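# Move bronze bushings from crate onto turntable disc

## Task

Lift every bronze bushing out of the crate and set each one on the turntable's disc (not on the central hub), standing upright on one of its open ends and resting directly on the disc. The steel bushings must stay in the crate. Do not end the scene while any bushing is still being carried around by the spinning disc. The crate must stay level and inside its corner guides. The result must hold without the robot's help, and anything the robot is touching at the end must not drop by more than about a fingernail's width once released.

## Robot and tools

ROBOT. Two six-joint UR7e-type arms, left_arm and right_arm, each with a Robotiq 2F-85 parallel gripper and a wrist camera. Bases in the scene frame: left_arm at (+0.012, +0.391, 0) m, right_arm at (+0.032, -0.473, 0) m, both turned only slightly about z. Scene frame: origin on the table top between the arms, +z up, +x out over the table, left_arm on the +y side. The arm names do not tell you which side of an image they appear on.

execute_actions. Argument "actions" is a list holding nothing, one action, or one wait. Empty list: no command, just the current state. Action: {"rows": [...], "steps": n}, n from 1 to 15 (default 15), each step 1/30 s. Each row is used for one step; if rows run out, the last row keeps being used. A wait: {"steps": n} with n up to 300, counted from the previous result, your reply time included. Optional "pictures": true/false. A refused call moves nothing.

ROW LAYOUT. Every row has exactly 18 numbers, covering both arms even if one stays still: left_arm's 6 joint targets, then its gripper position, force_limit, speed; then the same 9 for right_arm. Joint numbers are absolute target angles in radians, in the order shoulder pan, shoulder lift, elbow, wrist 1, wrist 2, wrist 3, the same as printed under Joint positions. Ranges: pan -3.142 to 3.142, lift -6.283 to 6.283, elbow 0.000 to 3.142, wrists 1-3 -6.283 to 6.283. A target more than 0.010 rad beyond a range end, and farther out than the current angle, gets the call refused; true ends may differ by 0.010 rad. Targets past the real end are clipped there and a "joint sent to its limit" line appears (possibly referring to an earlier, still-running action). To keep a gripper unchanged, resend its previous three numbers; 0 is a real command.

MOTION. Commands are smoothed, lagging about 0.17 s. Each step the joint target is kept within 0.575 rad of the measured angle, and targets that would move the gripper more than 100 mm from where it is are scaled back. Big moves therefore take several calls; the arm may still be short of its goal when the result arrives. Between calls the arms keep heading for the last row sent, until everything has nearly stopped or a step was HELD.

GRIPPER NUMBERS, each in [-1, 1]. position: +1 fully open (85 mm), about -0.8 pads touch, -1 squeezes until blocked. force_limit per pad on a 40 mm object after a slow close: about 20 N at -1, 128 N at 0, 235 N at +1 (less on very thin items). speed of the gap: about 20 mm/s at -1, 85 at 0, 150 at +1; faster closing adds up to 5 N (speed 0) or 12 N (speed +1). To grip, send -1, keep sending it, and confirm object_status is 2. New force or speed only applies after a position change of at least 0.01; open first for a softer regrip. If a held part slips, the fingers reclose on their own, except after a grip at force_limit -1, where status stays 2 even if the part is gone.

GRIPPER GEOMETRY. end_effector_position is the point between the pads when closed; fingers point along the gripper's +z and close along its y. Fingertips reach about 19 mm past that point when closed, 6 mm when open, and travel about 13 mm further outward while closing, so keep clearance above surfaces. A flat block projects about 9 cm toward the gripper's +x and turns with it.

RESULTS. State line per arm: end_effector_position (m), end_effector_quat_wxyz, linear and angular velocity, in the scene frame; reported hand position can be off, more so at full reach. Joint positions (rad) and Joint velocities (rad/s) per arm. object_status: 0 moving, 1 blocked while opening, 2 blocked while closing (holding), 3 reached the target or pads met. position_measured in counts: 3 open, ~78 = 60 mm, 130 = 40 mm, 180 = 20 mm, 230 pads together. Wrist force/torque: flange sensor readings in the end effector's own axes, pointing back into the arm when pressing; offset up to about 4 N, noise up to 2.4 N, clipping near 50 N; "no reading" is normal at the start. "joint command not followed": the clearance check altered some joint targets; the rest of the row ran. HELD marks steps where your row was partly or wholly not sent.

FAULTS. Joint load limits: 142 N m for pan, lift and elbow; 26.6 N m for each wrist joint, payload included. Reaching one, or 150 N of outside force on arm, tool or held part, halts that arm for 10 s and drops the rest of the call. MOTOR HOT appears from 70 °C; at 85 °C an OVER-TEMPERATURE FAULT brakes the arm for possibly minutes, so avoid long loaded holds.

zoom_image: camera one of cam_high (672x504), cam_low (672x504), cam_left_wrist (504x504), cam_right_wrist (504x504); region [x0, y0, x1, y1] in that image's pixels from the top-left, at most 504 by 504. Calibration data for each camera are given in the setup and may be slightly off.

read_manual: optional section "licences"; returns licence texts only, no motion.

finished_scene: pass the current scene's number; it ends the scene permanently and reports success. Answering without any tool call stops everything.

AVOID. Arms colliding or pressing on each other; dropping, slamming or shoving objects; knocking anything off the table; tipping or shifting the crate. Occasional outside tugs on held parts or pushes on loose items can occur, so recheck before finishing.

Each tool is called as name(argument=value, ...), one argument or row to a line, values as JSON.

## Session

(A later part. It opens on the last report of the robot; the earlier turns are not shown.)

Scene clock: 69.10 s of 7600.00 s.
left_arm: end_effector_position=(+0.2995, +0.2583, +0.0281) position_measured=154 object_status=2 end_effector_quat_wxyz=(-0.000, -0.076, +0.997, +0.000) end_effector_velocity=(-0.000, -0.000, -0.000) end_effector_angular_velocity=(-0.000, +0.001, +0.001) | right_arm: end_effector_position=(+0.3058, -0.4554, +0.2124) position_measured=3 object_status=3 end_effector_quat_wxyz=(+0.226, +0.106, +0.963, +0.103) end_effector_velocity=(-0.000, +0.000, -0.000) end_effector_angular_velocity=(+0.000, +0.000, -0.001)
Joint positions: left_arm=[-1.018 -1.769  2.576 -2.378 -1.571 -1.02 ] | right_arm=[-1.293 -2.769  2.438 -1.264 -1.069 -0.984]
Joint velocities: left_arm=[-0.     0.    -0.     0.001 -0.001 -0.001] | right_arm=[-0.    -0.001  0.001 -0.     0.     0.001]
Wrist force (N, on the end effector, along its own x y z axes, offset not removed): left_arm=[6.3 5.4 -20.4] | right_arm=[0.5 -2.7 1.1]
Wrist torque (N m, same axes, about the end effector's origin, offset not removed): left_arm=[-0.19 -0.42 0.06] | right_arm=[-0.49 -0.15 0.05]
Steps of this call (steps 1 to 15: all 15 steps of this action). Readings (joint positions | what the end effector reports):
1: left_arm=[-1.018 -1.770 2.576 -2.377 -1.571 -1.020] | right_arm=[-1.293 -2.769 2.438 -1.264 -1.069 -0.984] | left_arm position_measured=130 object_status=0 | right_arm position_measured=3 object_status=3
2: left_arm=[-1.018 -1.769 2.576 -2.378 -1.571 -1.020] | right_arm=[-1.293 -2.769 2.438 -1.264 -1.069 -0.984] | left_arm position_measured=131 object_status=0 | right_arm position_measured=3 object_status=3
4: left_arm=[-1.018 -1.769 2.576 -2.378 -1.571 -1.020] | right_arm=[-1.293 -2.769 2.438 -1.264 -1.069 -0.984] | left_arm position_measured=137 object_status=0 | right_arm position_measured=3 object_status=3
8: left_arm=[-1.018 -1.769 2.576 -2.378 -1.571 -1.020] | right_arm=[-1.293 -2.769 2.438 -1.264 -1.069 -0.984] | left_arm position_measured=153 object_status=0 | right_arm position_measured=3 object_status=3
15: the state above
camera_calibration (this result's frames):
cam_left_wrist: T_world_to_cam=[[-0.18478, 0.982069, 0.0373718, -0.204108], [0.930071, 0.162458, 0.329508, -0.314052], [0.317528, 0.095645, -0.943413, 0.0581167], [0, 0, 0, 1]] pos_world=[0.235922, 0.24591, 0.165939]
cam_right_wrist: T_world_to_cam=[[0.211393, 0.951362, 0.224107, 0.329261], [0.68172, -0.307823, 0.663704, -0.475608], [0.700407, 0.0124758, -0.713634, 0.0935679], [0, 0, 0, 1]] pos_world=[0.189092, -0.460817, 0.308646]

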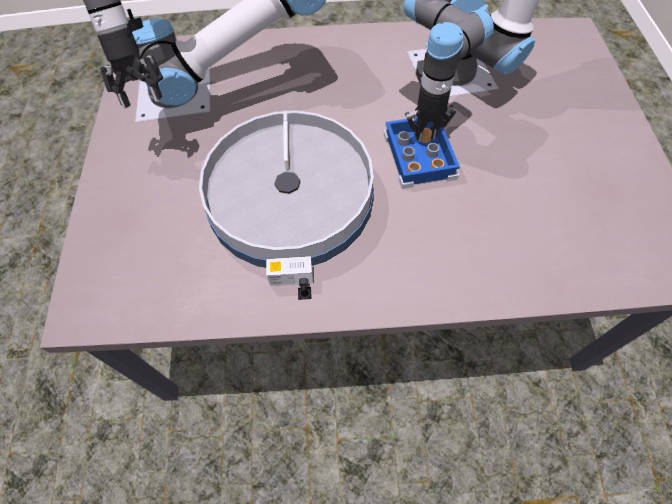

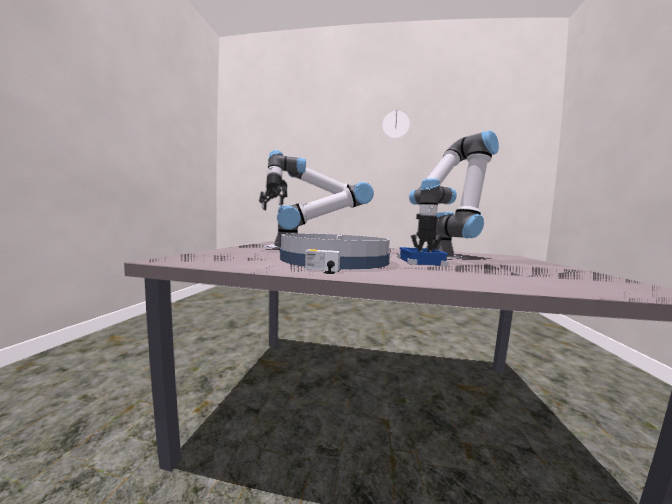

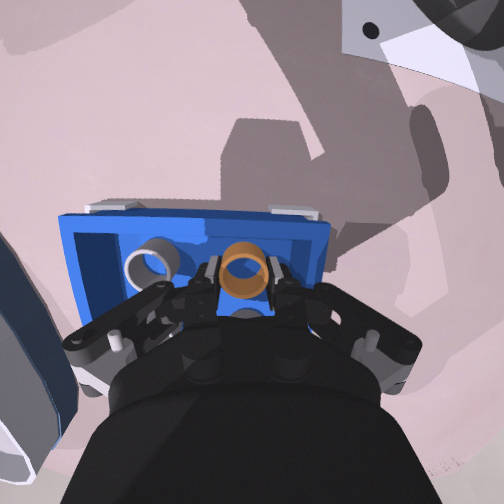

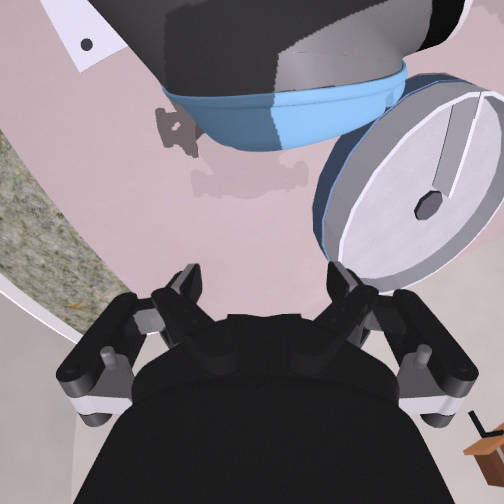

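execute_actions(
  actions=[
    {"rows":[[-1.0177,-1.814,2.552,-2.309,-1.5708,-1.02,-1,-0.5,-0.5,-1.293,-2.769,2.438,-1.264,-1.069,-0.984,1,0,0],[-1.0177,-1.814,2.552,-2.309,-1.5708,-1.02,-1,-0.5,-0.5,-1.293,-2.769,2.438,-1.264,-1.069,-0.984,1,0,0],[-1.0177,-1.8541,2.5279,-2.2446,-1.5708,-1.02,-1,-0.5,-0.5,-1.293,-2.769,2.438,-1.264,-1.069,-0.984,1,0,0],[-1.0177,-1.8541,2.5279,-2.2446,-1.5708,-1.02,-1,-0.5,-0.5,-1.293,-2.769,2.438,-1.264,-1.069,-0.984,1,0,0],[-1.0177,-1.9053,2.4892,-2.1547,-1.5708,-1.02,-1,-0.5,-0.5,-1.293,-2.769,2.438,-1.264,-1.069,-0.984,1,0,0],[-1.0177,-1.9053,2.4892,-2.1547,-1.5708,-1.02,-1,-0.5,-0.5,-1.293,-2.769,2.438,-1.264,-1.069,-0.984,1,0,0],[-1.0177,-1.9053,2.4892,-2.1547,-1.5708,-1.02,-1,-0.5,-0.5,-1.293,-2.769,2.438,-1.264,-1.069,-0.984,1,0,0],[-1.0177,-2.0156,2.349,-1.9042,-1.5708,-1.02,-1,-0.5,-0.5,-1.293,-2.769,2.438,-1.264,-1.069,-0.984,1,0,0]],"steps":15},
  ],
  pictures=false,
)

execute_actions(
  actions=[
    {"rows":[[-1.193,-1.3705,1.7941,-1.9944,-1.5708,-1.02,-1,-0.5,-0.5,-1.293,-2.769,2.438,-1.264,-1.069,-0.984,1,0,0]],"steps":15},
  ],
  pictures=false,
)

execute_actions(
  actions=[
    {"steps":8},
  ],
  pictures=false,
)

execute_actions(
  actions=[
    {"rows":[[-1.193,-1.3002,1.8781,-2.1487,-1.5708,-1.02,-1,-0.5,-0.5,-1.293,-2.769,2.438,-1.264,-1.069,-0.984,1,0,0]],"steps":15},
  ],
)

Scene clock: 87.43 s of 7600.00 s.
left_arm: end_effector_position=(+0.3021, +0.2551, +0.1390) position_measured=154 object_status=2 end_effector_quat_wxyz=(+0.003, -0.076, +0.997, -0.004) end_effector_velocity=(-0.023, +0.028, +0.111) end_effector_angular_velocity=(+0.066, +0.056, +0.001) | right_arm: end_effector_position=(+0.3058, -0.4554, +0.2124) position_measured=3 object_status=3 end_effector_quat_wxyz=(+0.226, +0.106, +0.963, +0.103) end_effector_velocity=(+0.000, +0.000, -0.000) end_effector_angular_velocity=(+0.002, -0.000, -0.000)
Joint positions: left_arm=[-1.018 -1.997  2.372 -1.954 -1.571 -1.02 ] | right_arm=[-1.293 -2.769  2.438 -1.264 -1.069 -0.984]
Joint velocities: left_arm=[ 0.    -0.19  -0.231  0.507 -0.    -0.001] | right_arm=[ 0.001  0.002  0.    -0.     0.001  0.001]
Wrist force (N, on the end effector, along its own x y z axes, offset not removed): left_arm=[2.3 2.2 0.1] | right_arm=[0.7 -2.1 0.5]
Wrist torque (N m, same axes, about the end effector's origin, offset not removed): left_arm=[0.11 -0.43 -0.04] | right_arm=[-0.31 -0.10 -0.02]
Steps of this call (steps 1 to 15: the robot went on to your last target; steps 16 to 535: nothing new was sent; steps 536 to 550: all 15 steps of this action). Readings (joint positions | what the end effector reports):
536: left_arm=[-1.018 -1.769 2.576 -2.377 -1.571 -1.020] | right_arm=[-1.293 -2.769 2.438 -1.264 -1.069 -0.984] | left_arm position_measured=154 object_status=2 | right_arm position_measured=3 object_status=3
537: left_arm=[-1.018 -1.775 2.572 -2.370 -1.571 -1.020] | right_arm=[-1.293 -2.769 2.438 -1.264 -1.069 -0.984] | left_arm position_measured=154 object_status=2 | right_arm position_measured=3 object_status=3
539: left_arm=[-1.018 -1.799 2.559 -2.335 -1.571 -1.020] | right_arm=[-1.293 -2.769 2.438 -1.264 -1.069 -0.984] | left_arm position_measured=154 object_status=2 | right_arm position_measured=3 object_status=3
543: left_arm=[-1.018 -1.866 2.515 -2.225 -1.571 -1.020] | right_arm=[-1.293 -2.769 2.438 -1.264 -1.069 -0.984] | left_arm position_measured=154 object_status=2 | right_arm position_measured=3 object_status=3
550: the state above

Scene clock: 87.93 s of 7600.00 s.
left_arm: end_effector_position=(+0.3896, +0.0299, +0.1629) position_measured=154 object_status=2 end_effector_quat_wxyz=(+0.002, +0.001, +1.000, -0.004) end_effector_velocity=(+0.112, -0.392, -0.110) end_effector_angular_velocity=(+0.078, +0.049, -0.215) | right_arm: end_effector_position=(+0.3058, -0.4554, +0.2124) position_measured=3 object_status=3 end_effector_quat_wxyz=(+0.226, +0.106, +0.963, +0.103) end_effector_velocity=(+0.001, +0.000, +0.001) end_effector_angular_velocity=(+0.001, -0.003, -0.000)
Joint positions: left_arm=[-1.171 -1.469  1.877 -1.987 -1.571 -1.02 ] | right_arm=[-1.293 -2.769  2.438 -1.264 -1.069 -0.984]
Joint velocities: left_arm=[-0.215  0.979 -0.817 -0.07  -0.001  0.   ] | right_arm=[-0.     0.    -0.     0.     0.004  0.   ]
Wrist force (N, on the end effector, along its own x y z axes, offset not removed): left_arm=[1.5 -4.0 2.1] | right_arm=[0.1 -3.7 1.5]
Wrist torque (N m, same axes, about the end effector's origin, offset not removed): left_arm=[-0.54 -0.44 0.04] | right_arm=[-0.59 -0.06 -0.03]
Steps of this call (steps 1 to 15: all 15 steps of this action). Readings (joint positions | what the end effector reports):
1: left_arm=[-1.018 -2.002 2.365 -1.940 -1.571 -1.020] | right_arm=[-1.293 -2.769 2.438 -1.264 -1.069 -0.984] | left_arm position_measured=154 object_status=2 | right_arm position_measured=3 object_status=3
2: left_arm=[-1.026 -1.997 2.352 -1.937 -1.571 -1.020] | right_arm=[-1.293 -2.769 2.438 -1.264 -1.069 -0.984] | left_arm position_measured=154 object_status=2 | right_arm position_measured=3 object_status=3
4: left_arm=[-1.051 -1.935 2.284 -1.946 -1.571 -1.020] | right_arm=[-1.293 -2.769 2.438 -1.264 -1.069 -0.984] | left_arm position_measured=154 object_status=2 | right_arm position_measured=3 object_status=3
8: left_arm=[-1.098 -1.762 2.130 -1.963 -1.571 -1.020] | right_arm=[-1.293 -2.769 2.438 -1.264 -1.069 -0.984] | left_arm position_measured=154 object_status=2 | right_arm position_measured=3 object_status=3
15: the state above

Scene clock: 88.20 s of 7600.00 s.
left_arm: end_effector_position=(+0.3994, -0.0071, +0.1510) position_measured=154 object_status=2 end_effector_quat_wxyz=(+0.000, +0.011, +1.000, -0.000) end_effector_velocity=(+0.006, -0.027, -0.010) end_effector_angular_velocity=(+0.006, +0.003, -0.014) | right_arm: end_effector_position=(+0.3058, -0.4554, +0.2124) position_measured=3 object_status=3 end_effector_quat_wxyz=(+0.226, +0.106, +0.963, +0.103) end_effector_velocity=(+0.000, -0.000, +0.000) end_effector_angular_velocity=(+0.001, -0.002, +0.000)
Joint positions: left_arm=[-1.192 -1.377  1.8   -1.994 -1.571 -1.02 ] | right_arm=[-1.293 -2.769  2.438 -1.264 -1.069 -0.984]
Joint velocities: left_arm=[-0.016  0.068 -0.056 -0.005 -0.    -0.001] | right_arm=[-0.     0.001 -0.    -0.     0.002 -0.001]
Wrist force (N, on the end effector, along its own x y z axes, offset not removed): left_arm=[2.5 2.0 0.7] | right_arm=[-0.2 -1.8 1.1]
Wrist torque (N m, same axes, about the end effector's origin, offset not removed): left_arm=[0.27 -0.45 -0.06] | right_arm=[-0.30 0.02 -0.03]
Steps of this call (steps 1 to 8: the robot went on to your last target). Readings (joint positions | what the end effector reports):
1: left_arm=[-1.178 -1.441 1.853 -1.989 -1.571 -1.020] | right_arm=[-1.293 -2.769 2.438 -1.264 -1.069 -0.984] | left_arm position_measured=154 object_status=2 | right_arm position_measured=3 object_status=3
2: left_arm=[-1.182 -1.421 1.836 -1.991 -1.571 -1.020] | right_arm=[-1.293 -2.769 2.438 -1.264 -1.069 -0.984] | left_arm position_measured=154 object_status=2 | right_arm position_measured=3 object_status=3
4: left_arm=[-1.187 -1.396 1.816 -1.993 -1.571 -1.020] | right_arm=[-1.293 -2.769 2.438 -1.264 -1.069 -0.984] | left_arm position_measured=154 object_status=2 | right_arm position_measured=3 object_status=3
8: the state above

Scene clock: 88.70 s of 7600.00 s.
left_arm: end_effector_position=(+0.4001, -0.0098, +0.0907) position_measured=154 object_status=2 end_effector_quat_wxyz=(-0.000, +0.012, +1.000, +0.000) end_effector_velocity=(+0.000, +0.000, -0.007) end_effector_angular_velocity=(-0.001, -0.001, -0.002) | right_arm: end_effector_position=(+0.3058, -0.4554, +0.2124) position_measured=3 object_status=3 end_effector_quat_wxyz=(+0.226, +0.106, +0.963, +0.103) end_effector_velocity=(-0.000, -0.000, -0.000) end_effector_angular_velocity=(-0.000, +0.001, +0.000)
Joint positions: left_arm=[-1.193 -1.301  1.877 -2.147 -1.571 -1.02 ] | right_arm=[-1.293 -2.769  2.438 -1.264 -1.069 -0.984]
Joint velocities: left_arm=[ 0.     0.009  0.011 -0.021  0.001  0.002] | right_arm=[-0.    -0.     0.     0.    -0.001 -0.   ]
Wrist force (N, on the end effector, along its own x y z axes, offset not removed): left_arm=[2.9 0.5 4.6] | right_arm=[0.4 -3.0 0.0]
Wrist torque (N m, same axes, about the end effector's origin, offset not removed): left_arm=[-0.13 -0.58 0.02] | right_arm=[-0.50 -0.08 0.01]
Steps of this call (steps 1 to 15: all 15 steps of this action). Readings (joint positions | what the end effector reports):
1: left_arm=[-1.192 -1.375 1.799 -1.995 -1.571 -1.020] | right_arm=[-1.293 -2.769 2.438 -1.264 -1.069 -0.984] | left_arm position_measured=154 object_status=2 | right_arm position_measured=3 object_status=3
2: left_arm=[-1.192 -1.366 1.805 -2.004 -1.571 -1.020] | right_arm=[-1.293 -2.769 2.438 -1.264 -1.069 -0.984] | left_arm position_measured=154 object_status=2 | right_arm position_measured=3 object_status=3
4: left_arm=[-1.193 -1.337 1.836 -2.058 -1.571 -1.020] | right_arm=[-1.293 -2.769 2.438 -1.264 -1.069 -0.984] | left_arm position_measured=154 object_status=2 | right_arm position_measured=3 object_status=3
8: left_arm=[-1.193 -1.310 1.867 -2.125 -1.571 -1.020] | right_arm=[-1.293 -2.769 2.438 -1.264 -1.069 -0.984] | left_arm position_measured=154 object_status=2 | right_arm position_measured=3 object_status=3
15: the state above
camera_calibration (this result's frames):
cam_left_wrist: T_world_to_cam=[[-0.0106609, 0.99924, 0.0375063, 0.00590633], [0.944167, -0.00229287, 0.32946, -0.391962], [0.329295, 0.0389245, -0.943424, 0.105683], [0, 0, 0, 1]] pos_world=[0.33534, -0.0109142, 0.228618]
cam_right_wrist: T_world_to_cam=[[0.211393, 0.951362, 0.224107, 0.329261], [0.68172, -0.307824, 0.663703, -0.475608], [0.700407, 0.0124759, -0.713634, 0.093568], [0, 0, 0, 1]] pos_world=[0.189092, -0.460817, 0.308646]

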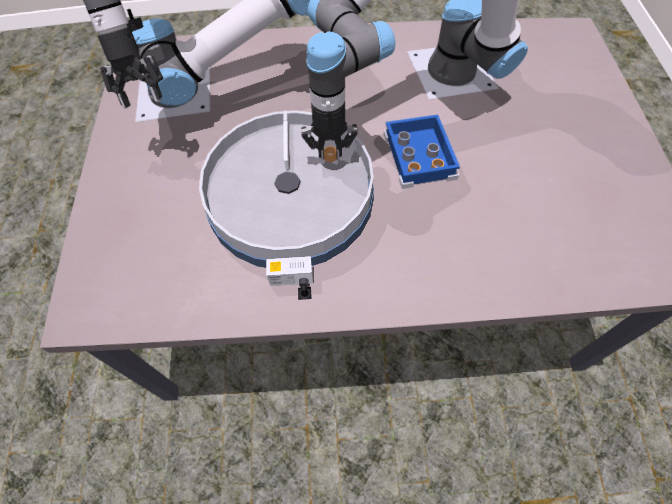

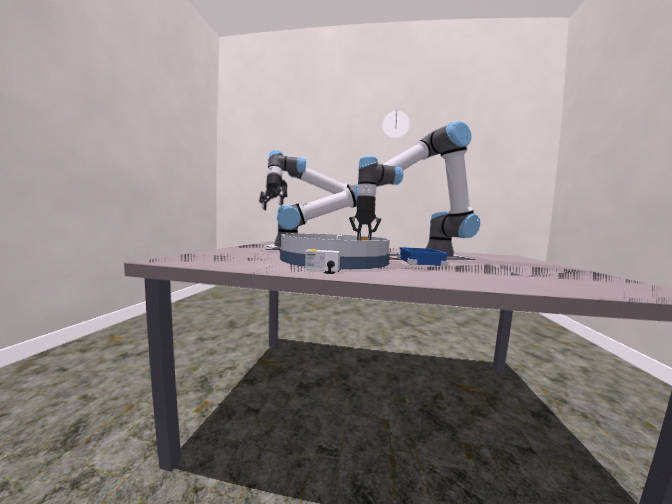

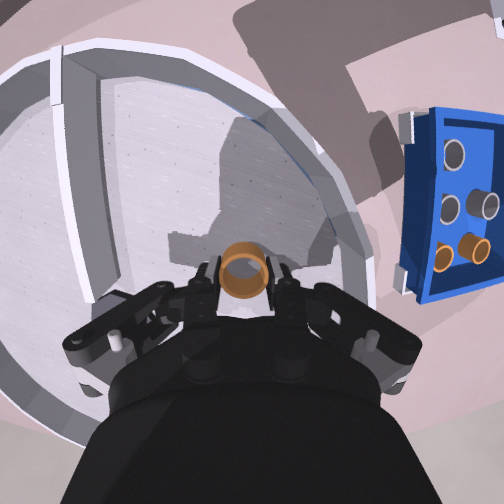

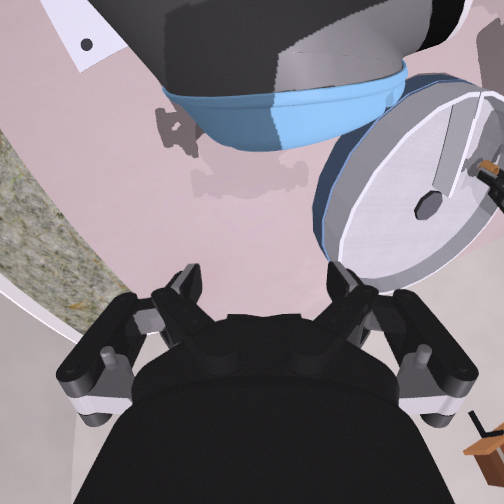

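execute_actions(
  actions=[
    {"rows":[[-1.193,-1.2861,1.89,-2.1747,-1.5708,-1.02,-1,-0.5,-0.5,-1.293,-2.769,2.438,-1.264,-1.069,-0.984,1,0,0]],"steps":12},
  ],
  pictures=false,
)

execute_actions(
  actions=[
    {"rows":[[-1.193,-1.2819,1.8935,-2.1824,-1.5708,-1.02,-1,-0.5,-0.5,-1.293,-2.769,2.438,-1.264,-1.069,-0.984,1,0,0]],"steps":10},
  ],
)

zoom_image(
  camera="cam_right_wrist",
  region=[404, 110, 504, 230],
)

Scene clock: 96.33 s of 7600.00 s.
left_arm: end_effector_position=(+0.4001, -0.0098, +0.0802) position_measured=154 object_status=2 end_effector_quat_wxyz=(-0.000, +0.012, +1.000, +0.000) end_effector_velocity=(+0.000, +0.000, -0.004) end_effector_angular_velocity=(+0.002, -0.001, -0.001) | right_arm: end_effector_position=(+0.3058, -0.4554, +0.2124) position_measured=3 object_status=3 end_effector_quat_wxyz=(+0.226, +0.106, +0.963, +0.103) end_effector_velocity=(+0.000, +0.000, +0.000) end_effector_angular_velocity=(-0.000, -0.001, -0.000)
Joint positions: left_arm=[-1.193 -1.287  1.89  -2.174 -1.571 -1.02 ] | right_arm=[-1.293 -2.769  2.438 -1.264 -1.069 -0.984]
Joint velocities: left_arm=[-0.     0.006  0.004 -0.008  0.002  0.   ] | right_arm=[-0. -0. -0.  0.  0.  0.]
Wrist force (N, on the end effector, along its own x y z axes, offset not removed): left_arm=[2.7 2.1 2.7] | right_arm=[0.9 -3.0 0.8]
Wrist torque (N m, same axes, about the end effector's origin, offset not removed): left_arm=[0.23 -0.43 0.05] | right_arm=[-0.54 -0.19 -0.02]
Steps of this call (steps 1 to 15: the robot went on to your last target; steps 16 to 217: nothing new was sent; steps 218 to 229: all 12 steps of this action). Readings (joint positions | what the end effector reports):
218: left_arm=[-1.193 -1.300 1.878 -2.149 -1.571 -1.020] | right_arm=[-1.293 -2.769 2.438 -1.264 -1.069 -0.984] | left_arm position_measured=154 object_status=2 | right_arm position_measured=3 object_status=3
219: left_arm=[-1.193 -1.298 1.880 -2.153 -1.571 -1.020] | right_arm=[-1.293 -2.769 2.438 -1.264 -1.069 -0.984] | left_arm position_measured=154 object_status=2 | right_arm position_measured=3 object_status=3
221: left_arm=[-1.193 -1.292 1.885 -2.163 -1.571 -1.020] | right_arm=[-1.293 -2.769 2.438 -1.264 -1.069 -0.984] | left_arm position_measured=154 object_status=2 | right_arm position_measured=3 object_status=3
225: left_arm=[-1.193 -1.288 1.889 -2.172 -1.571 -1.020] | right_arm=[-1.293 -2.769 2.438 -1.264 -1.069 -0.984] | left_arm position_measured=154 object_status=2 | right_arm position_measured=3 object_status=3
229: the state above

Scene clock: 96.67 s of 7600.00 s.
left_arm: end_effector_position=(+0.4001, -0.0098, +0.0771) position_measured=154 object_status=2 end_effector_quat_wxyz=(-0.000, +0.012, +1.000, -0.000) end_effector_velocity=(-0.000, +0.000, -0.002) end_effector_angular_velocity=(+0.001, +0.000, -0.002) | right_arm: end_effector_position=(+0.3058, -0.4554, +0.2124) position_measured=3 object_status=3 end_effector_quat_wxyz=(+0.226, +0.106, +0.963, +0.103) end_effector_velocity=(-0.000, -0.000, +0.000) end_effector_angular_velocity=(-0.002, -0.001, +0.001)
Joint positions: left_arm=[-1.193 -1.282  1.893 -2.182 -1.571 -1.02 ] | right_arm=[-1.293 -2.769  2.438 -1.264 -1.069 -0.984]
Joint velocities: left_arm=[-0.     0.003  0.003 -0.004  0.001  0.002] | right_arm=[-0.    -0.002 -0.    -0.    -0.    -0.001]
Wrist force (N, on the end effector, along its own x y z axes, offset not removed): left_arm=[1.0 1.8 3.2] | right_arm=[0.4 -1.6 -0.2]
Wrist torque (N m, same axes, about the end effector's origin, offset not removed): left_arm=[0.16 -0.32 0.00] | right_arm=[-0.24 -0.14 -0.08]
Steps of this call (steps 1 to 10: all 10 steps of this action). Readings (joint positions | what the end effector reports):
1: left_arm=[-1.193 -1.286 1.890 -2.174 -1.571 -1.020] | right_arm=[-1.293 -2.769 2.438 -1.264 -1.069 -0.984] | left_arm position_measured=154 object_status=2 | right_arm position_measured=3 object_status=3
2: left_arm=[-1.193 -1.286 1.890 -2.176 -1.571 -1.020] | right_arm=[-1.293 -2.769 2.438 -1.264 -1.069 -0.984] | left_arm position_measured=154 object_status=2 | right_arm position_measured=3 object_status=3
4: left_arm=[-1.193 -1.284 1.892 -2.179 -1.571 -1.020] | right_arm=[-1.293 -2.769 2.438 -1.264 -1.069 -0.984] | left_arm position_measured=154 object_status=2 | right_arm position_measured=3 object_status=3
8: left_arm=[-1.193 -1.282 1.893 -2.181 -1.571 -1.020] | right_arm=[-1.293 -2.769 2.438 -1.264 -1.069 -0.984] | left_arm position_measured=154 object_status=2 | right_arm position_measured=3 object_status=3
10: the state above
camera_calibration (this result's frames):
cam_left_wrist: T_world_to_cam=[[-0.0106445, 0.999246, 0.0373281, 0.00650257], [0.944142, -0.00225261, 0.329532, -0.387486], [0.329367, 0.0387507, -0.943406, 0.0927717], [0, 0, 0, 1]] pos_world=[0.335355, -0.0109655, 0.214968]
cam_right_wrist: T_world_to_cam=[[0.211393, 0.951362, 0.224107, 0.329261], [0.68172, -0.307824, 0.663703, -0.475608], [0.700407, 0.012476, -0.713634, 0.093568], [0, 0, 0, 1]] pos_world=[0.189092, -0.460817, 0.308646]

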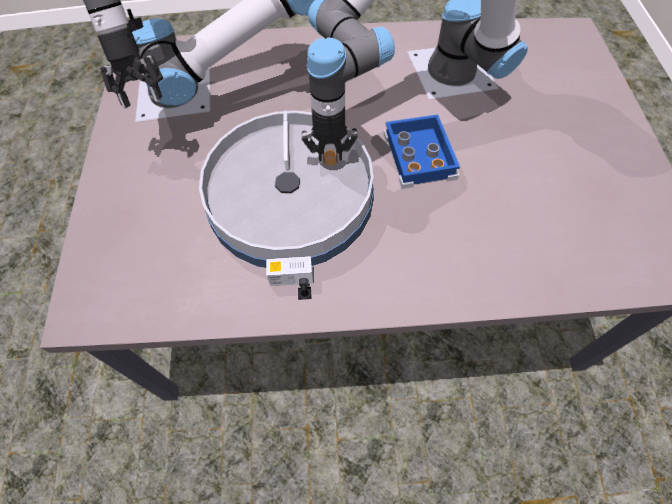

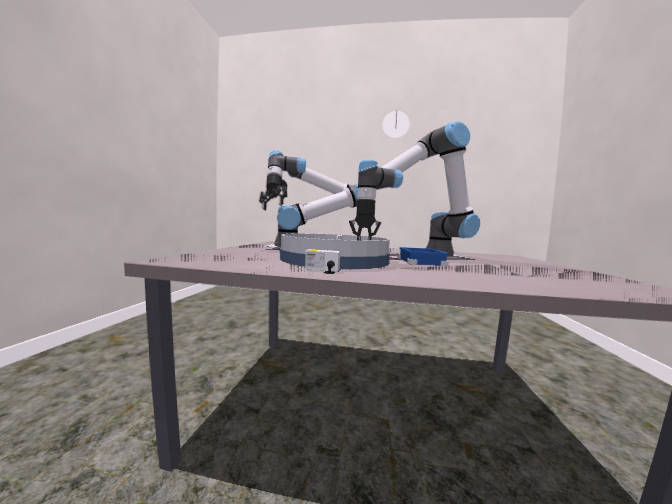

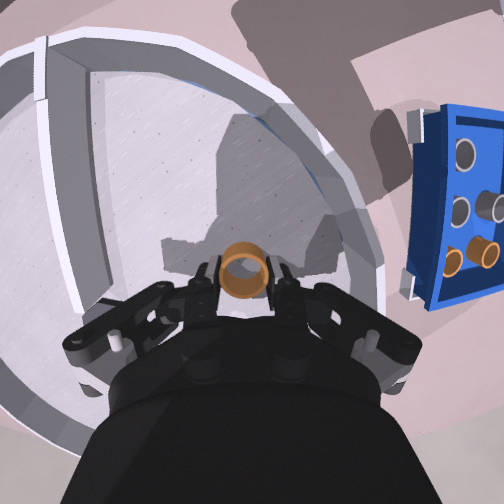

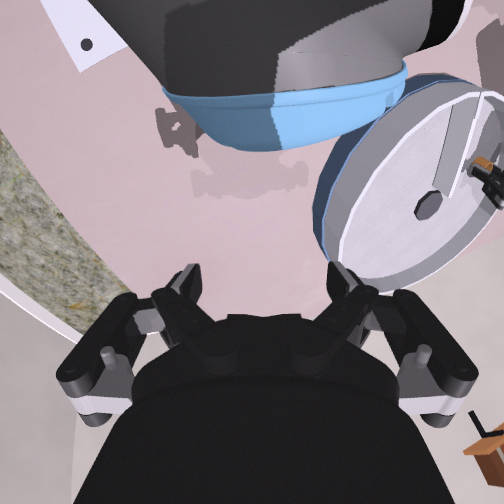

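Region (404, 110, 504, 230) of cam_right_wrist's 504x504 image, scaled by 4.200, with more detail than that image has.

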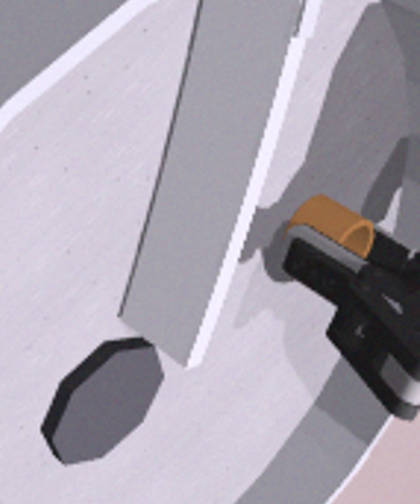

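execute_actions(
  actions=[
    {"rows":[[-1.193,-1.2777,1.897,-2.1901,-1.5708,-1.02,-1,-0.5,-0.5,-1.293,-2.769,2.438,-1.264,-1.069,-0.984,1,0,0]],"steps":10},
  ],
  pictures=false,
)

Scene clock: 101.47 s of 7600.00 s.
left_arm: end_effector_position=(+0.4001, -0.0100, +0.0744) position_measured=154 object_status=2 end_effector_quat_wxyz=(+0.000, +0.012, +1.000, -0.000) end_effector_velocity=(-0.001, +0.000, -0.003) end_effector_angular_velocity=(+0.004, +0.002, -0.002) | right_arm: end_effector_position=(+0.3058, -0.4554, +0.2124) position_measured=3 object_status=3 end_effector_quat_wxyz=(+0.226, +0.106, +0.963, +0.103) end_effector_velocity=(+0.000, +0.000, +0.000) end_effector_angular_velocity=(+0.001, -0.001, +0.000)
Joint positions: left_arm=[-1.193 -1.278  1.897 -2.19  -1.571 -1.02 ] | right_arm=[-1.293 -2.769  2.438 -1.264 -1.069 -0.984]
Joint velocities: left_arm=[-0.002  0.004  0.003 -0.003  0.     0.   ] | right_arm=[-0.     0.001  0.    -0.     0.002 -0.   ]
Wrist force (N, on the end effector, along its own x y z axes, offset not removed): left_arm=[6.0 -2.8 -50.0] | right_arm=[1.4 -3.2 0.6]
Wrist torque (N m, same axes, about the end effector's origin, offset not removed): left_arm=[0.06 -0.09 -0.04] | right_arm=[-0.45 -0.28 0.00]
Steps of this call (steps 1 to 15: the robot went on to your last target; steps 16 to 134: nothing new was sent; steps 135 to 144: all 10 steps of this action). Readings (joint positions | what the end effector reports):
135: left_arm=[-1.193 -1.282 1.894 -2.183 -1.571 -1.020] | right_arm=[-1.293 -2.769 2.438 -1.264 -1.069 -0.984] | left_arm position_measured=154 object_status=2 | right_arm position_measured=3 object_status=3
136: left_arm=[-1.193 -1.281 1.894 -2.184 -1.571 -1.020] | right_arm=[-1.293 -2.769 2.438 -1.264 -1.069 -0.984] | left_arm position_measured=154 object_status=2 | right_arm position_measured=3 object_status=3
138: left_arm=[-1.193 -1.280 1.895 -2.187 -1.571 -1.020] | right_arm=[-1.293 -2.769 2.438 -1.264 -1.069 -0.984] | left_arm position_measured=154 object_status=2 | right_arm position_measured=3 object_status=3
142: left_arm=[-1.193 -1.279 1.896 -2.189 -1.571 -1.020] | right_arm=[-1.293 -2.769 2.438 -1.264 -1.069 -0.984] | left_arm position_measured=154 object_status=2 | right_arm position_measured=3 object_status=3
144: the state above

Contact at ~0.076. Release.

execute_actions(
  actions=[
    {"rows":[[-1.193,-1.2805,1.8947,-2.185,-1.5708,-1.02,0.3,-0.5,0.5,-1.293,-2.769,2.438,-1.264,-1.069,-0.984,1,0,0]],"steps":7},
  ],
  pictures=false,
)

execute_actions(
  actions=[
    {"rows":[[-1.193,-1.3705,1.7941,-1.9944,-1.5708,-1.02,0.3,-0.5,0.5,-1.293,-2.769,2.438,-1.264,-1.069,-0.984,1,0,0]],"steps":15},
  ],
)

Scene clock: 107.90 s of 7600.00 s.
left_arm: end_effector_position=(+0.3999, -0.0094, +0.0749) position_measured=111 object_status=0 end_effector_quat_wxyz=(-0.000, +0.012, +1.000, +0.001) end_effector_velocity=(+0.001, -0.002, +0.007) end_effector_angular_velocity=(-0.007, -0.005, +0.002) | right_arm: end_effector_position=(+0.3058, -0.4554, +0.2124) position_measured=3 object_status=3 end_effector_quat_wxyz=(+0.226, +0.106, +0.963, +0.103) end_effector_velocity=(+0.000, +0.000, +0.000) end_effector_angular_velocity=(+0.001, -0.000, -0.000)
Joint positions: left_arm=[-1.193 -1.279  1.896 -2.186 -1.571 -1.02 ] | right_arm=[-1.293 -2.769  2.438 -1.264 -1.069 -0.984]
Joint velocities: left_arm=[-0.    -0.008 -0.008  0.007  0.001 -0.002] | right_arm=[-0.     0.    -0.     0.     0.001 -0.   ]
Wrist force (N, on the end effector, along its own x y z axes, offset not removed): left_arm=[0.3 1.7 1.9] | right_arm=[1.1 -2.0 -1.0]
Wrist torque (N m, same axes, about the end effector's origin, offset not removed): left_arm=[0.23 -0.01 0.02] | right_arm=[-0.33 -0.17 -0.04]
Steps of this call (steps 1 to 15: the robot went on to your last target; steps 16 to 186: nothing new was sent; steps 187 to 193: all 7 steps of this action). Readings (joint positions | what the end effector reports):
187: left_arm=[-1.193 -1.278 1.897 -2.190 -1.571 -1.020] | right_arm=[-1.293 -2.769 2.438 -1.264 -1.069 -0.984] | left_arm position_measured=154 object_status=0 | right_arm position_measured=3 object_status=3
188: left_arm=[-1.193 -1.278 1.897 -2.189 -1.571 -1.020] | right_arm=[-1.293 -2.769 2.438 -1.264 -1.069 -0.984] | left_arm position_measured=153 object_status=0 | right_arm position_measured=3 object_status=3
190: left_arm=[-1.193 -1.278 1.897 -2.187 -1.571 -1.020] | right_arm=[-1.293 -2.769 2.438 -1.264 -1.069 -0.984] | left_arm position_measured=140 object_status=0 | right_arm position_measured=3 object_status=3
193: the state above

Scene clock: 108.40 s of 7600.00 s.
left_arm: end_effector_position=(+0.4001, -0.0099, +0.1491) position_measured=91 object_status=3 end_effector_quat_wxyz=(+0.000, +0.012, +1.000, -0.000) end_effector_velocity=(-0.001, +0.001, +0.009) end_effector_angular_velocity=(+0.003, +0.003, -0.000) | right_arm: end_effector_position=(+0.3058, -0.4554, +0.2124) position_measured=3 object_status=3 end_effector_quat_wxyz=(+0.226, +0.106, +0.963, +0.103) end_effector_velocity=(-0.000, -0.000, -0.000) end_effector_angular_velocity=(+0.002, +0.001, -0.001)
Joint positions: left_arm=[-1.193 -1.369  1.795 -1.997 -1.571 -1.02 ] | right_arm=[-1.293 -2.769  2.438 -1.264 -1.069 -0.984]
Joint velocities: left_arm=[-0.    -0.011 -0.013  0.028 -0.001  0.   ] | right_arm=[-0.     0.002 -0.     0.    -0.001  0.001]
Wrist force (N, on the end effector, along its own x y z axes, offset not removed): left_arm=[1.2 0.5 1.8] | right_arm=[-0.2 -2.7 0.9]
Wrist torque (N m, same axes, about the end effector's origin, offset not removed): left_arm=[-0.15 -0.35 0.03] | right_arm=[-0.46 -0.02 -0.01]
Steps of this call (steps 1 to 15: all 15 steps of this action). Readings (joint positions | what the end effector reports):
1: left_arm=[-1.193 -1.280 1.895 -2.185 -1.571 -1.020] | right_arm=[-1.293 -2.769 2.438 -1.264 -1.069 -0.984] | left_arm position_measured=102 object_status=0 | right_arm position_measured=3 object_status=3
2: left_arm=[-1.193 -1.288 1.887 -2.176 -1.571 -1.020] | right_arm=[-1.293 -2.769 2.438 -1.264 -1.069 -0.984] | left_arm position_measured=97 object_status=0 | right_arm position_measured=3 object_status=3
4: left_arm=[-1.193 -1.324 1.847 -2.114 -1.571 -1.020] | right_arm=[-1.293 -2.769 2.438 -1.264 -1.069 -0.984] | left_arm position_measured=92 object_status=0 | right_arm position_measured=3 object_status=3
8: left_arm=[-1.193 -1.359 1.808 -2.025 -1.571 -1.020] | right_arm=[-1.293 -2.769 2.438 -1.264 -1.069 -0.984] | left_arm position_measured=91 object_status=0 | right_arm position_measured=3 object_status=3
15: the state above
camera_calibration (this result's frames):
cam_left_wrist: T_world_to_cam=[[-0.0106517, 0.999258, 0.0370017, 0.00394776], [0.944079, -0.00214539, 0.329711, -0.411244], [0.329546, 0.0384445, -0.943356, 0.160566], [0, 0, 0, 1]] pos_world=[0.335376, -0.011, 0.286916]
cam_right_wrist: T_world_to_cam=[[0.211393, 0.951362, 0.224107, 0.329261], [0.68172, -0.307824, 0.663704, -0.475608], [0.700407, 0.0124757, -0.713634, 0.0935679], [0, 0, 0, 1]] pos_world=[0.189092, -0.460817, 0.308646]

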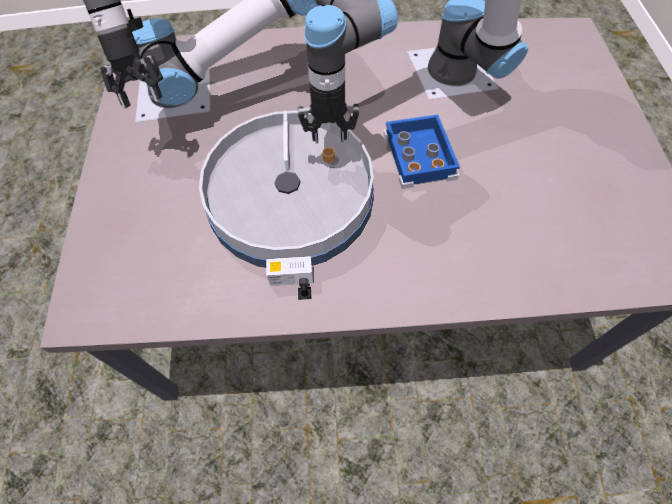

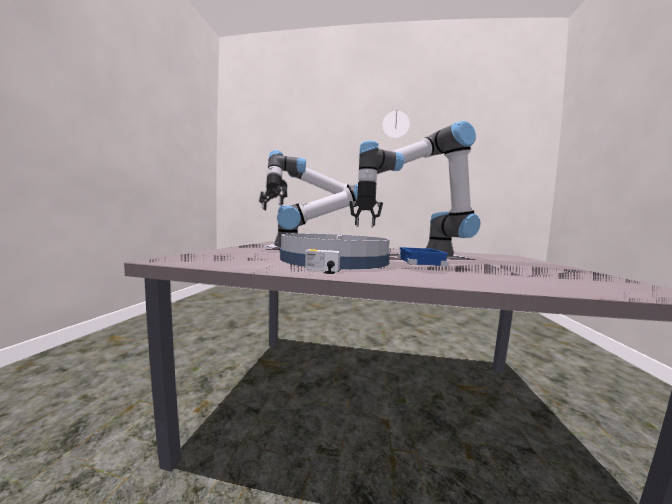

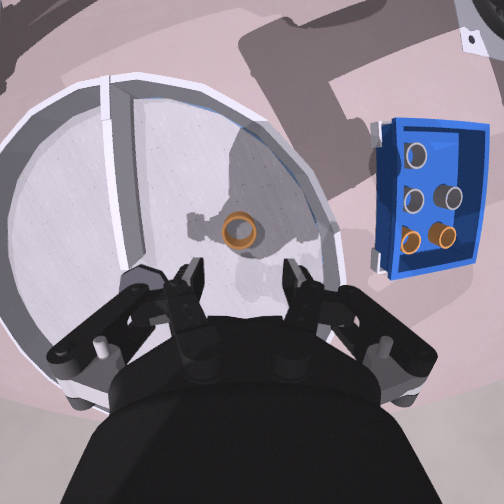

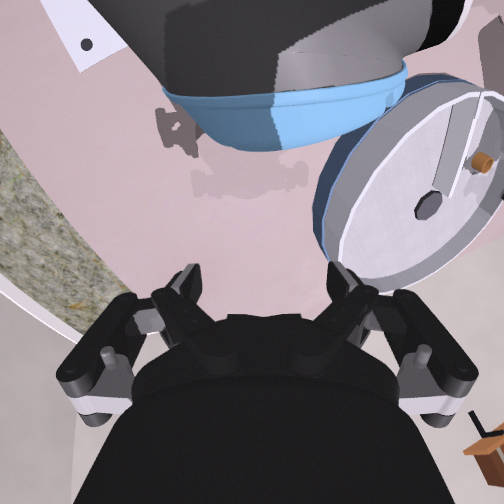

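execute_actions(
  actions=[
    {"rows":[[-0.7793,-1.738,2.1688,-2.0016,-1.5708,-0.78,-0.01,-0.5,0,-1.293,-2.769,2.438,-1.264,-1.069,-0.984,1,0,0]],"steps":15},
  ],
  pictures=false,
)

execute_actions(
  actions=[
    {"rows":[[-0.7793,-1.6306,2.2857,-2.2259,-1.5708,-0.78,-0.01,-0.5,0,-1.293,-2.769,2.438,-1.264,-1.069,-0.984,1,0,0]],"steps":15},
  ],
  pictures=false,
)

execute_actions(
  actions=[
    {"steps":8},
  ],
)

Scene clock: 118.73 s of 7600.00 s.
left_arm: end_effector_position=(+0.4105, +0.2389, +0.1533) position_measured=130 object_status=0 end_effector_quat_wxyz=(+0.000, -0.063, +0.998, -0.000) end_effector_velocity=(-0.073, +0.339, -0.028) end_effector_angular_velocity=(+0.001, +0.003, +0.252) | right_arm: end_effector_position=(+0.3058, -0.4554, +0.2124) position_measured=3 object_status=3 end_effector_quat_wxyz=(+0.226, +0.106, +0.963, +0.103) end_effector_velocity=(+0.000, +0.000, +0.000) end_effector_angular_velocity=(-0.000, -0.001, +0.000)
Joint positions: left_arm=[-0.833 -1.691  2.121 -2.001 -1.571 -0.809] | right_arm=[-1.293 -2.769  2.438 -1.264 -1.069 -0.984]
Joint velocities: left_arm=[ 0.536 -0.467  0.478 -0.008 -0.001  0.284] | right_arm=[ 0.    -0.     0.    -0.     0.001 -0.   ]
Wrist force (N, on the end effector, along its own x y z axes, offset not removed): left_arm=[0.1 7.1 1.7] | right_arm=[-0.7 -2.6 0.3]
Wrist torque (N m, same axes, about the end effector's origin, offset not removed): left_arm=[0.77 -0.09 -0.01] | right_arm=[-0.41 -0.04 -0.04]
Steps of this call (steps 1 to 15: the robot went on to your last target; steps 16 to 295: nothing new was sent; steps 296 to 310: all 15 steps of this action). Readings (joint positions | what the end effector reports):
296: left_arm=[-1.193 -1.371 1.794 -1.994 -1.571 -1.020] | right_arm=[-1.293 -2.769 2.438 -1.264 -1.069 -0.984] | left_arm position_measured=91 object_status=0 | right_arm position_measured=3 object_status=3
297: left_arm=[-1.184 -1.379 1.802 -1.995 -1.571 -1.011] | right_arm=[-1.293 -2.769 2.438 -1.264 -1.069 -0.984] | left_arm position_measured=92 object_status=0 | right_arm position_measured=3 object_status=3
299: left_arm=[-1.132 -1.427 1.850 -1.996 -1.571 -0.979] | right_arm=[-1.293 -2.769 2.438 -1.264 -1.069 -0.984] | left_arm position_measured=101 object_status=0 | right_arm position_measured=3 object_status=3
303: left_arm=[-1.022 -1.524 1.950 -1.998 -1.571 -0.916] | right_arm=[-1.293 -2.769 2.438 -1.264 -1.069 -0.984] | left_arm position_measured=126 object_status=0 | right_arm position_measured=3 object_status=3
310: the state above

Scene clock: 119.23 s of 7600.00 s.
left_arm: end_effector_position=(+0.4021, +0.2720, +0.0809) position_measured=130 object_status=3 end_effector_quat_wxyz=(-0.000, -0.075, +0.997, +0.000) end_effector_velocity=(+0.000, +0.002, -0.008) end_effector_angular_velocity=(-0.004, -0.005, +0.002) | right_arm: end_effector_position=(+0.3058, -0.4554, +0.2124) position_measured=3 object_status=3 end_effector_quat_wxyz=(+0.226, +0.106, +0.963, +0.103) end_effector_velocity=(+0.000, -0.000, -0.000) end_effector_angular_velocity=(-0.000, +0.000, -0.001)
Joint positions: left_arm=[-0.78  -1.632  2.284 -2.222 -1.571 -0.78 ] | right_arm=[-1.293 -2.769  2.438 -1.264 -1.069 -0.984]
Joint velocities: left_arm=[ 0.004  0.012  0.018 -0.037 -0.     0.001] | right_arm=[-0. -0.  0. -0. -0.  0.]
Wrist force (N, on the end effector, along its own x y z axes, offset not removed): left_arm=[-0.1 0.8 2.6] | right_arm=[0.6 -2.6 1.2]
Wrist torque (N m, same axes, about the end effector's origin, offset not removed): left_arm=[-0.08 -0.02 -0.09] | right_arm=[-0.49 -0.18 -0.03]
Steps of this call (steps 1 to 15: all 15 steps of this action). Readings (joint positions | what the end effector reports):
1: left_arm=[-0.818 -1.704 2.135 -2.001 -1.571 -0.801] | right_arm=[-1.293 -2.769 2.438 -1.264 -1.069 -0.984] | left_arm position_measured=130 object_status=0 | right_arm position_measured=3 object_status=3
2: left_arm=[-0.807 -1.706 2.153 -2.011 -1.571 -0.795] | right_arm=[-1.293 -2.769 2.438 -1.264 -1.069 -0.984] | left_arm position_measured=130 object_status=0 | right_arm position_measured=3 object_status=3
4: left_arm=[-0.793 -1.676 2.210 -2.078 -1.571 -0.787] | right_arm=[-1.293 -2.769 2.438 -1.264 -1.069 -0.984] | left_arm position_measured=130 object_status=3 | right_arm position_measured=3 object_status=3
8: left_arm=[-0.783 -1.642 2.266 -2.187 -1.571 -0.782] | right_arm=[-1.293 -2.769 2.438 -1.264 -1.069 -0.984] | left_arm position_measured=130 object_status=3 | right_arm position_measured=3 object_status=3
15: the state above

Scene clock: 119.50 s of 7600.00 s.
left_arm: end_effector_position=(+0.4020, +0.2721, +0.0801) position_measured=130 object_status=3 end_effector_quat_wxyz=(+0.000, -0.075, +0.997, +0.000) end_effector_velocity=(-0.000, +0.000, -0.001) end_effector_angular_velocity=(+0.000, -0.000, +0.001) | right_arm: end_effector_position=(+0.3058, -0.4554, +0.2124) position_measured=3 object_status=3 end_effector_quat_wxyz=(+0.226, +0.106, +0.963, +0.103) end_effector_velocity=(-0.000, -0.000, +0.000) end_effector_angular_velocity=(-0.002, +0.001, +0.000)
Joint positions: left_arm=[-0.779 -1.631  2.286 -2.226 -1.571 -0.78 ] | right_arm=[-1.293 -2.769  2.438 -1.264 -1.069 -0.984]
Joint velocities: left_arm=[-0.     0.001  0.001 -0.002  0.    -0.001] | right_arm=[-0.    -0.    -0.    -0.    -0.002 -0.001]
Wrist force (N, on the end effector, along its own x y z axes, offset not removed): left_arm=[-0.1 -0.1 2.0] | right_arm=[-0.2 -1.5 0.1]
Wrist torque (N m, same axes, about the end effector's origin, offset not removed): left_arm=[-0.19 -0.13 -0.04] | right_arm=[-0.28 -0.05 -0.02]
Steps of this call (steps 1 to 8: the robot went on to your last target). Readings (joint positions | what the end effector reports):
1: left_arm=[-0.780 -1.631 2.284 -2.223 -1.571 -0.780] | right_arm=[-1.293 -2.769 2.438 -1.264 -1.069 -0.984] | left_arm position_measured=130 object_status=3 | right_arm position_measured=3 object_status=3
2: left_arm=[-0.779 -1.631 2.285 -2.224 -1.571 -0.780] | right_arm=[-1.293 -2.769 2.438 -1.264 -1.069 -0.984] | left_arm position_measured=130 object_status=3 | right_arm position_measured=3 object_status=3
4: left_arm=[-0.779 -1.631 2.285 -2.225 -1.571 -0.780] | right_arm=[-1.293 -2.769 2.438 -1.264 -1.069 -0.984] | left_arm position_measured=130 object_status=3 | right_arm position_measured=3 object_status=3
8: the state above
camera_calibration (this result's frames):
cam_left_wrist: T_world_to_cam=[[-0.183171, 0.982371, 0.0373508, -0.201402], [0.930325, 0.160937, 0.329536, -0.428542], [0.317716, 0.0951098, -0.943404, 0.0733605], [0, 0, 0, 1]] pos_world=[0.338485, 0.259843, 0.217951]
cam_right_wrist: T_world_to_cam=[[0.211393, 0.951362, 0.224107, 0.329261], [0.68172, -0.307824, 0.663703, -0.475608], [0.700407, 0.0124759, -0.713634, 0.093568], [0, 0, 0, 1]] pos_world=[0.189092, -0.460817, 0.308646]

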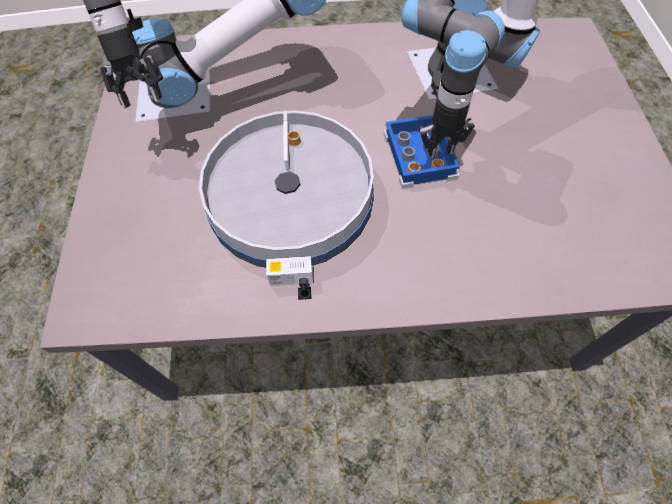

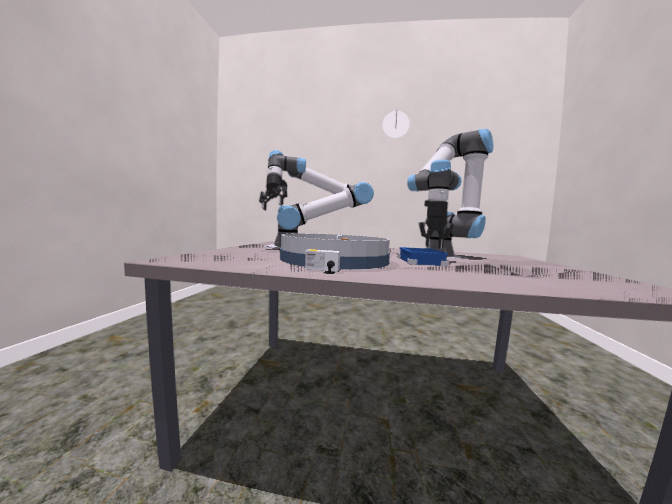

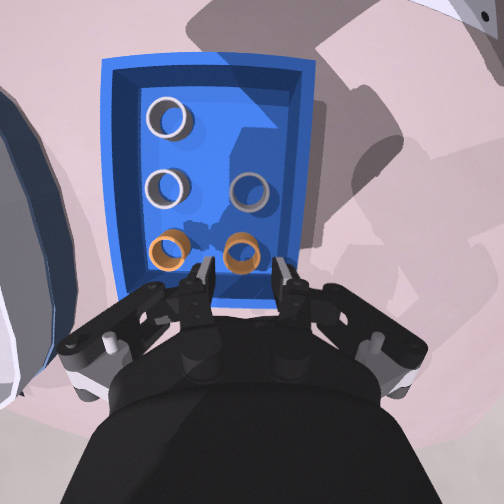

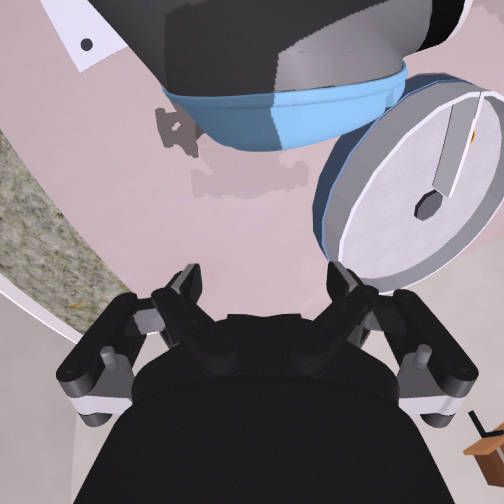

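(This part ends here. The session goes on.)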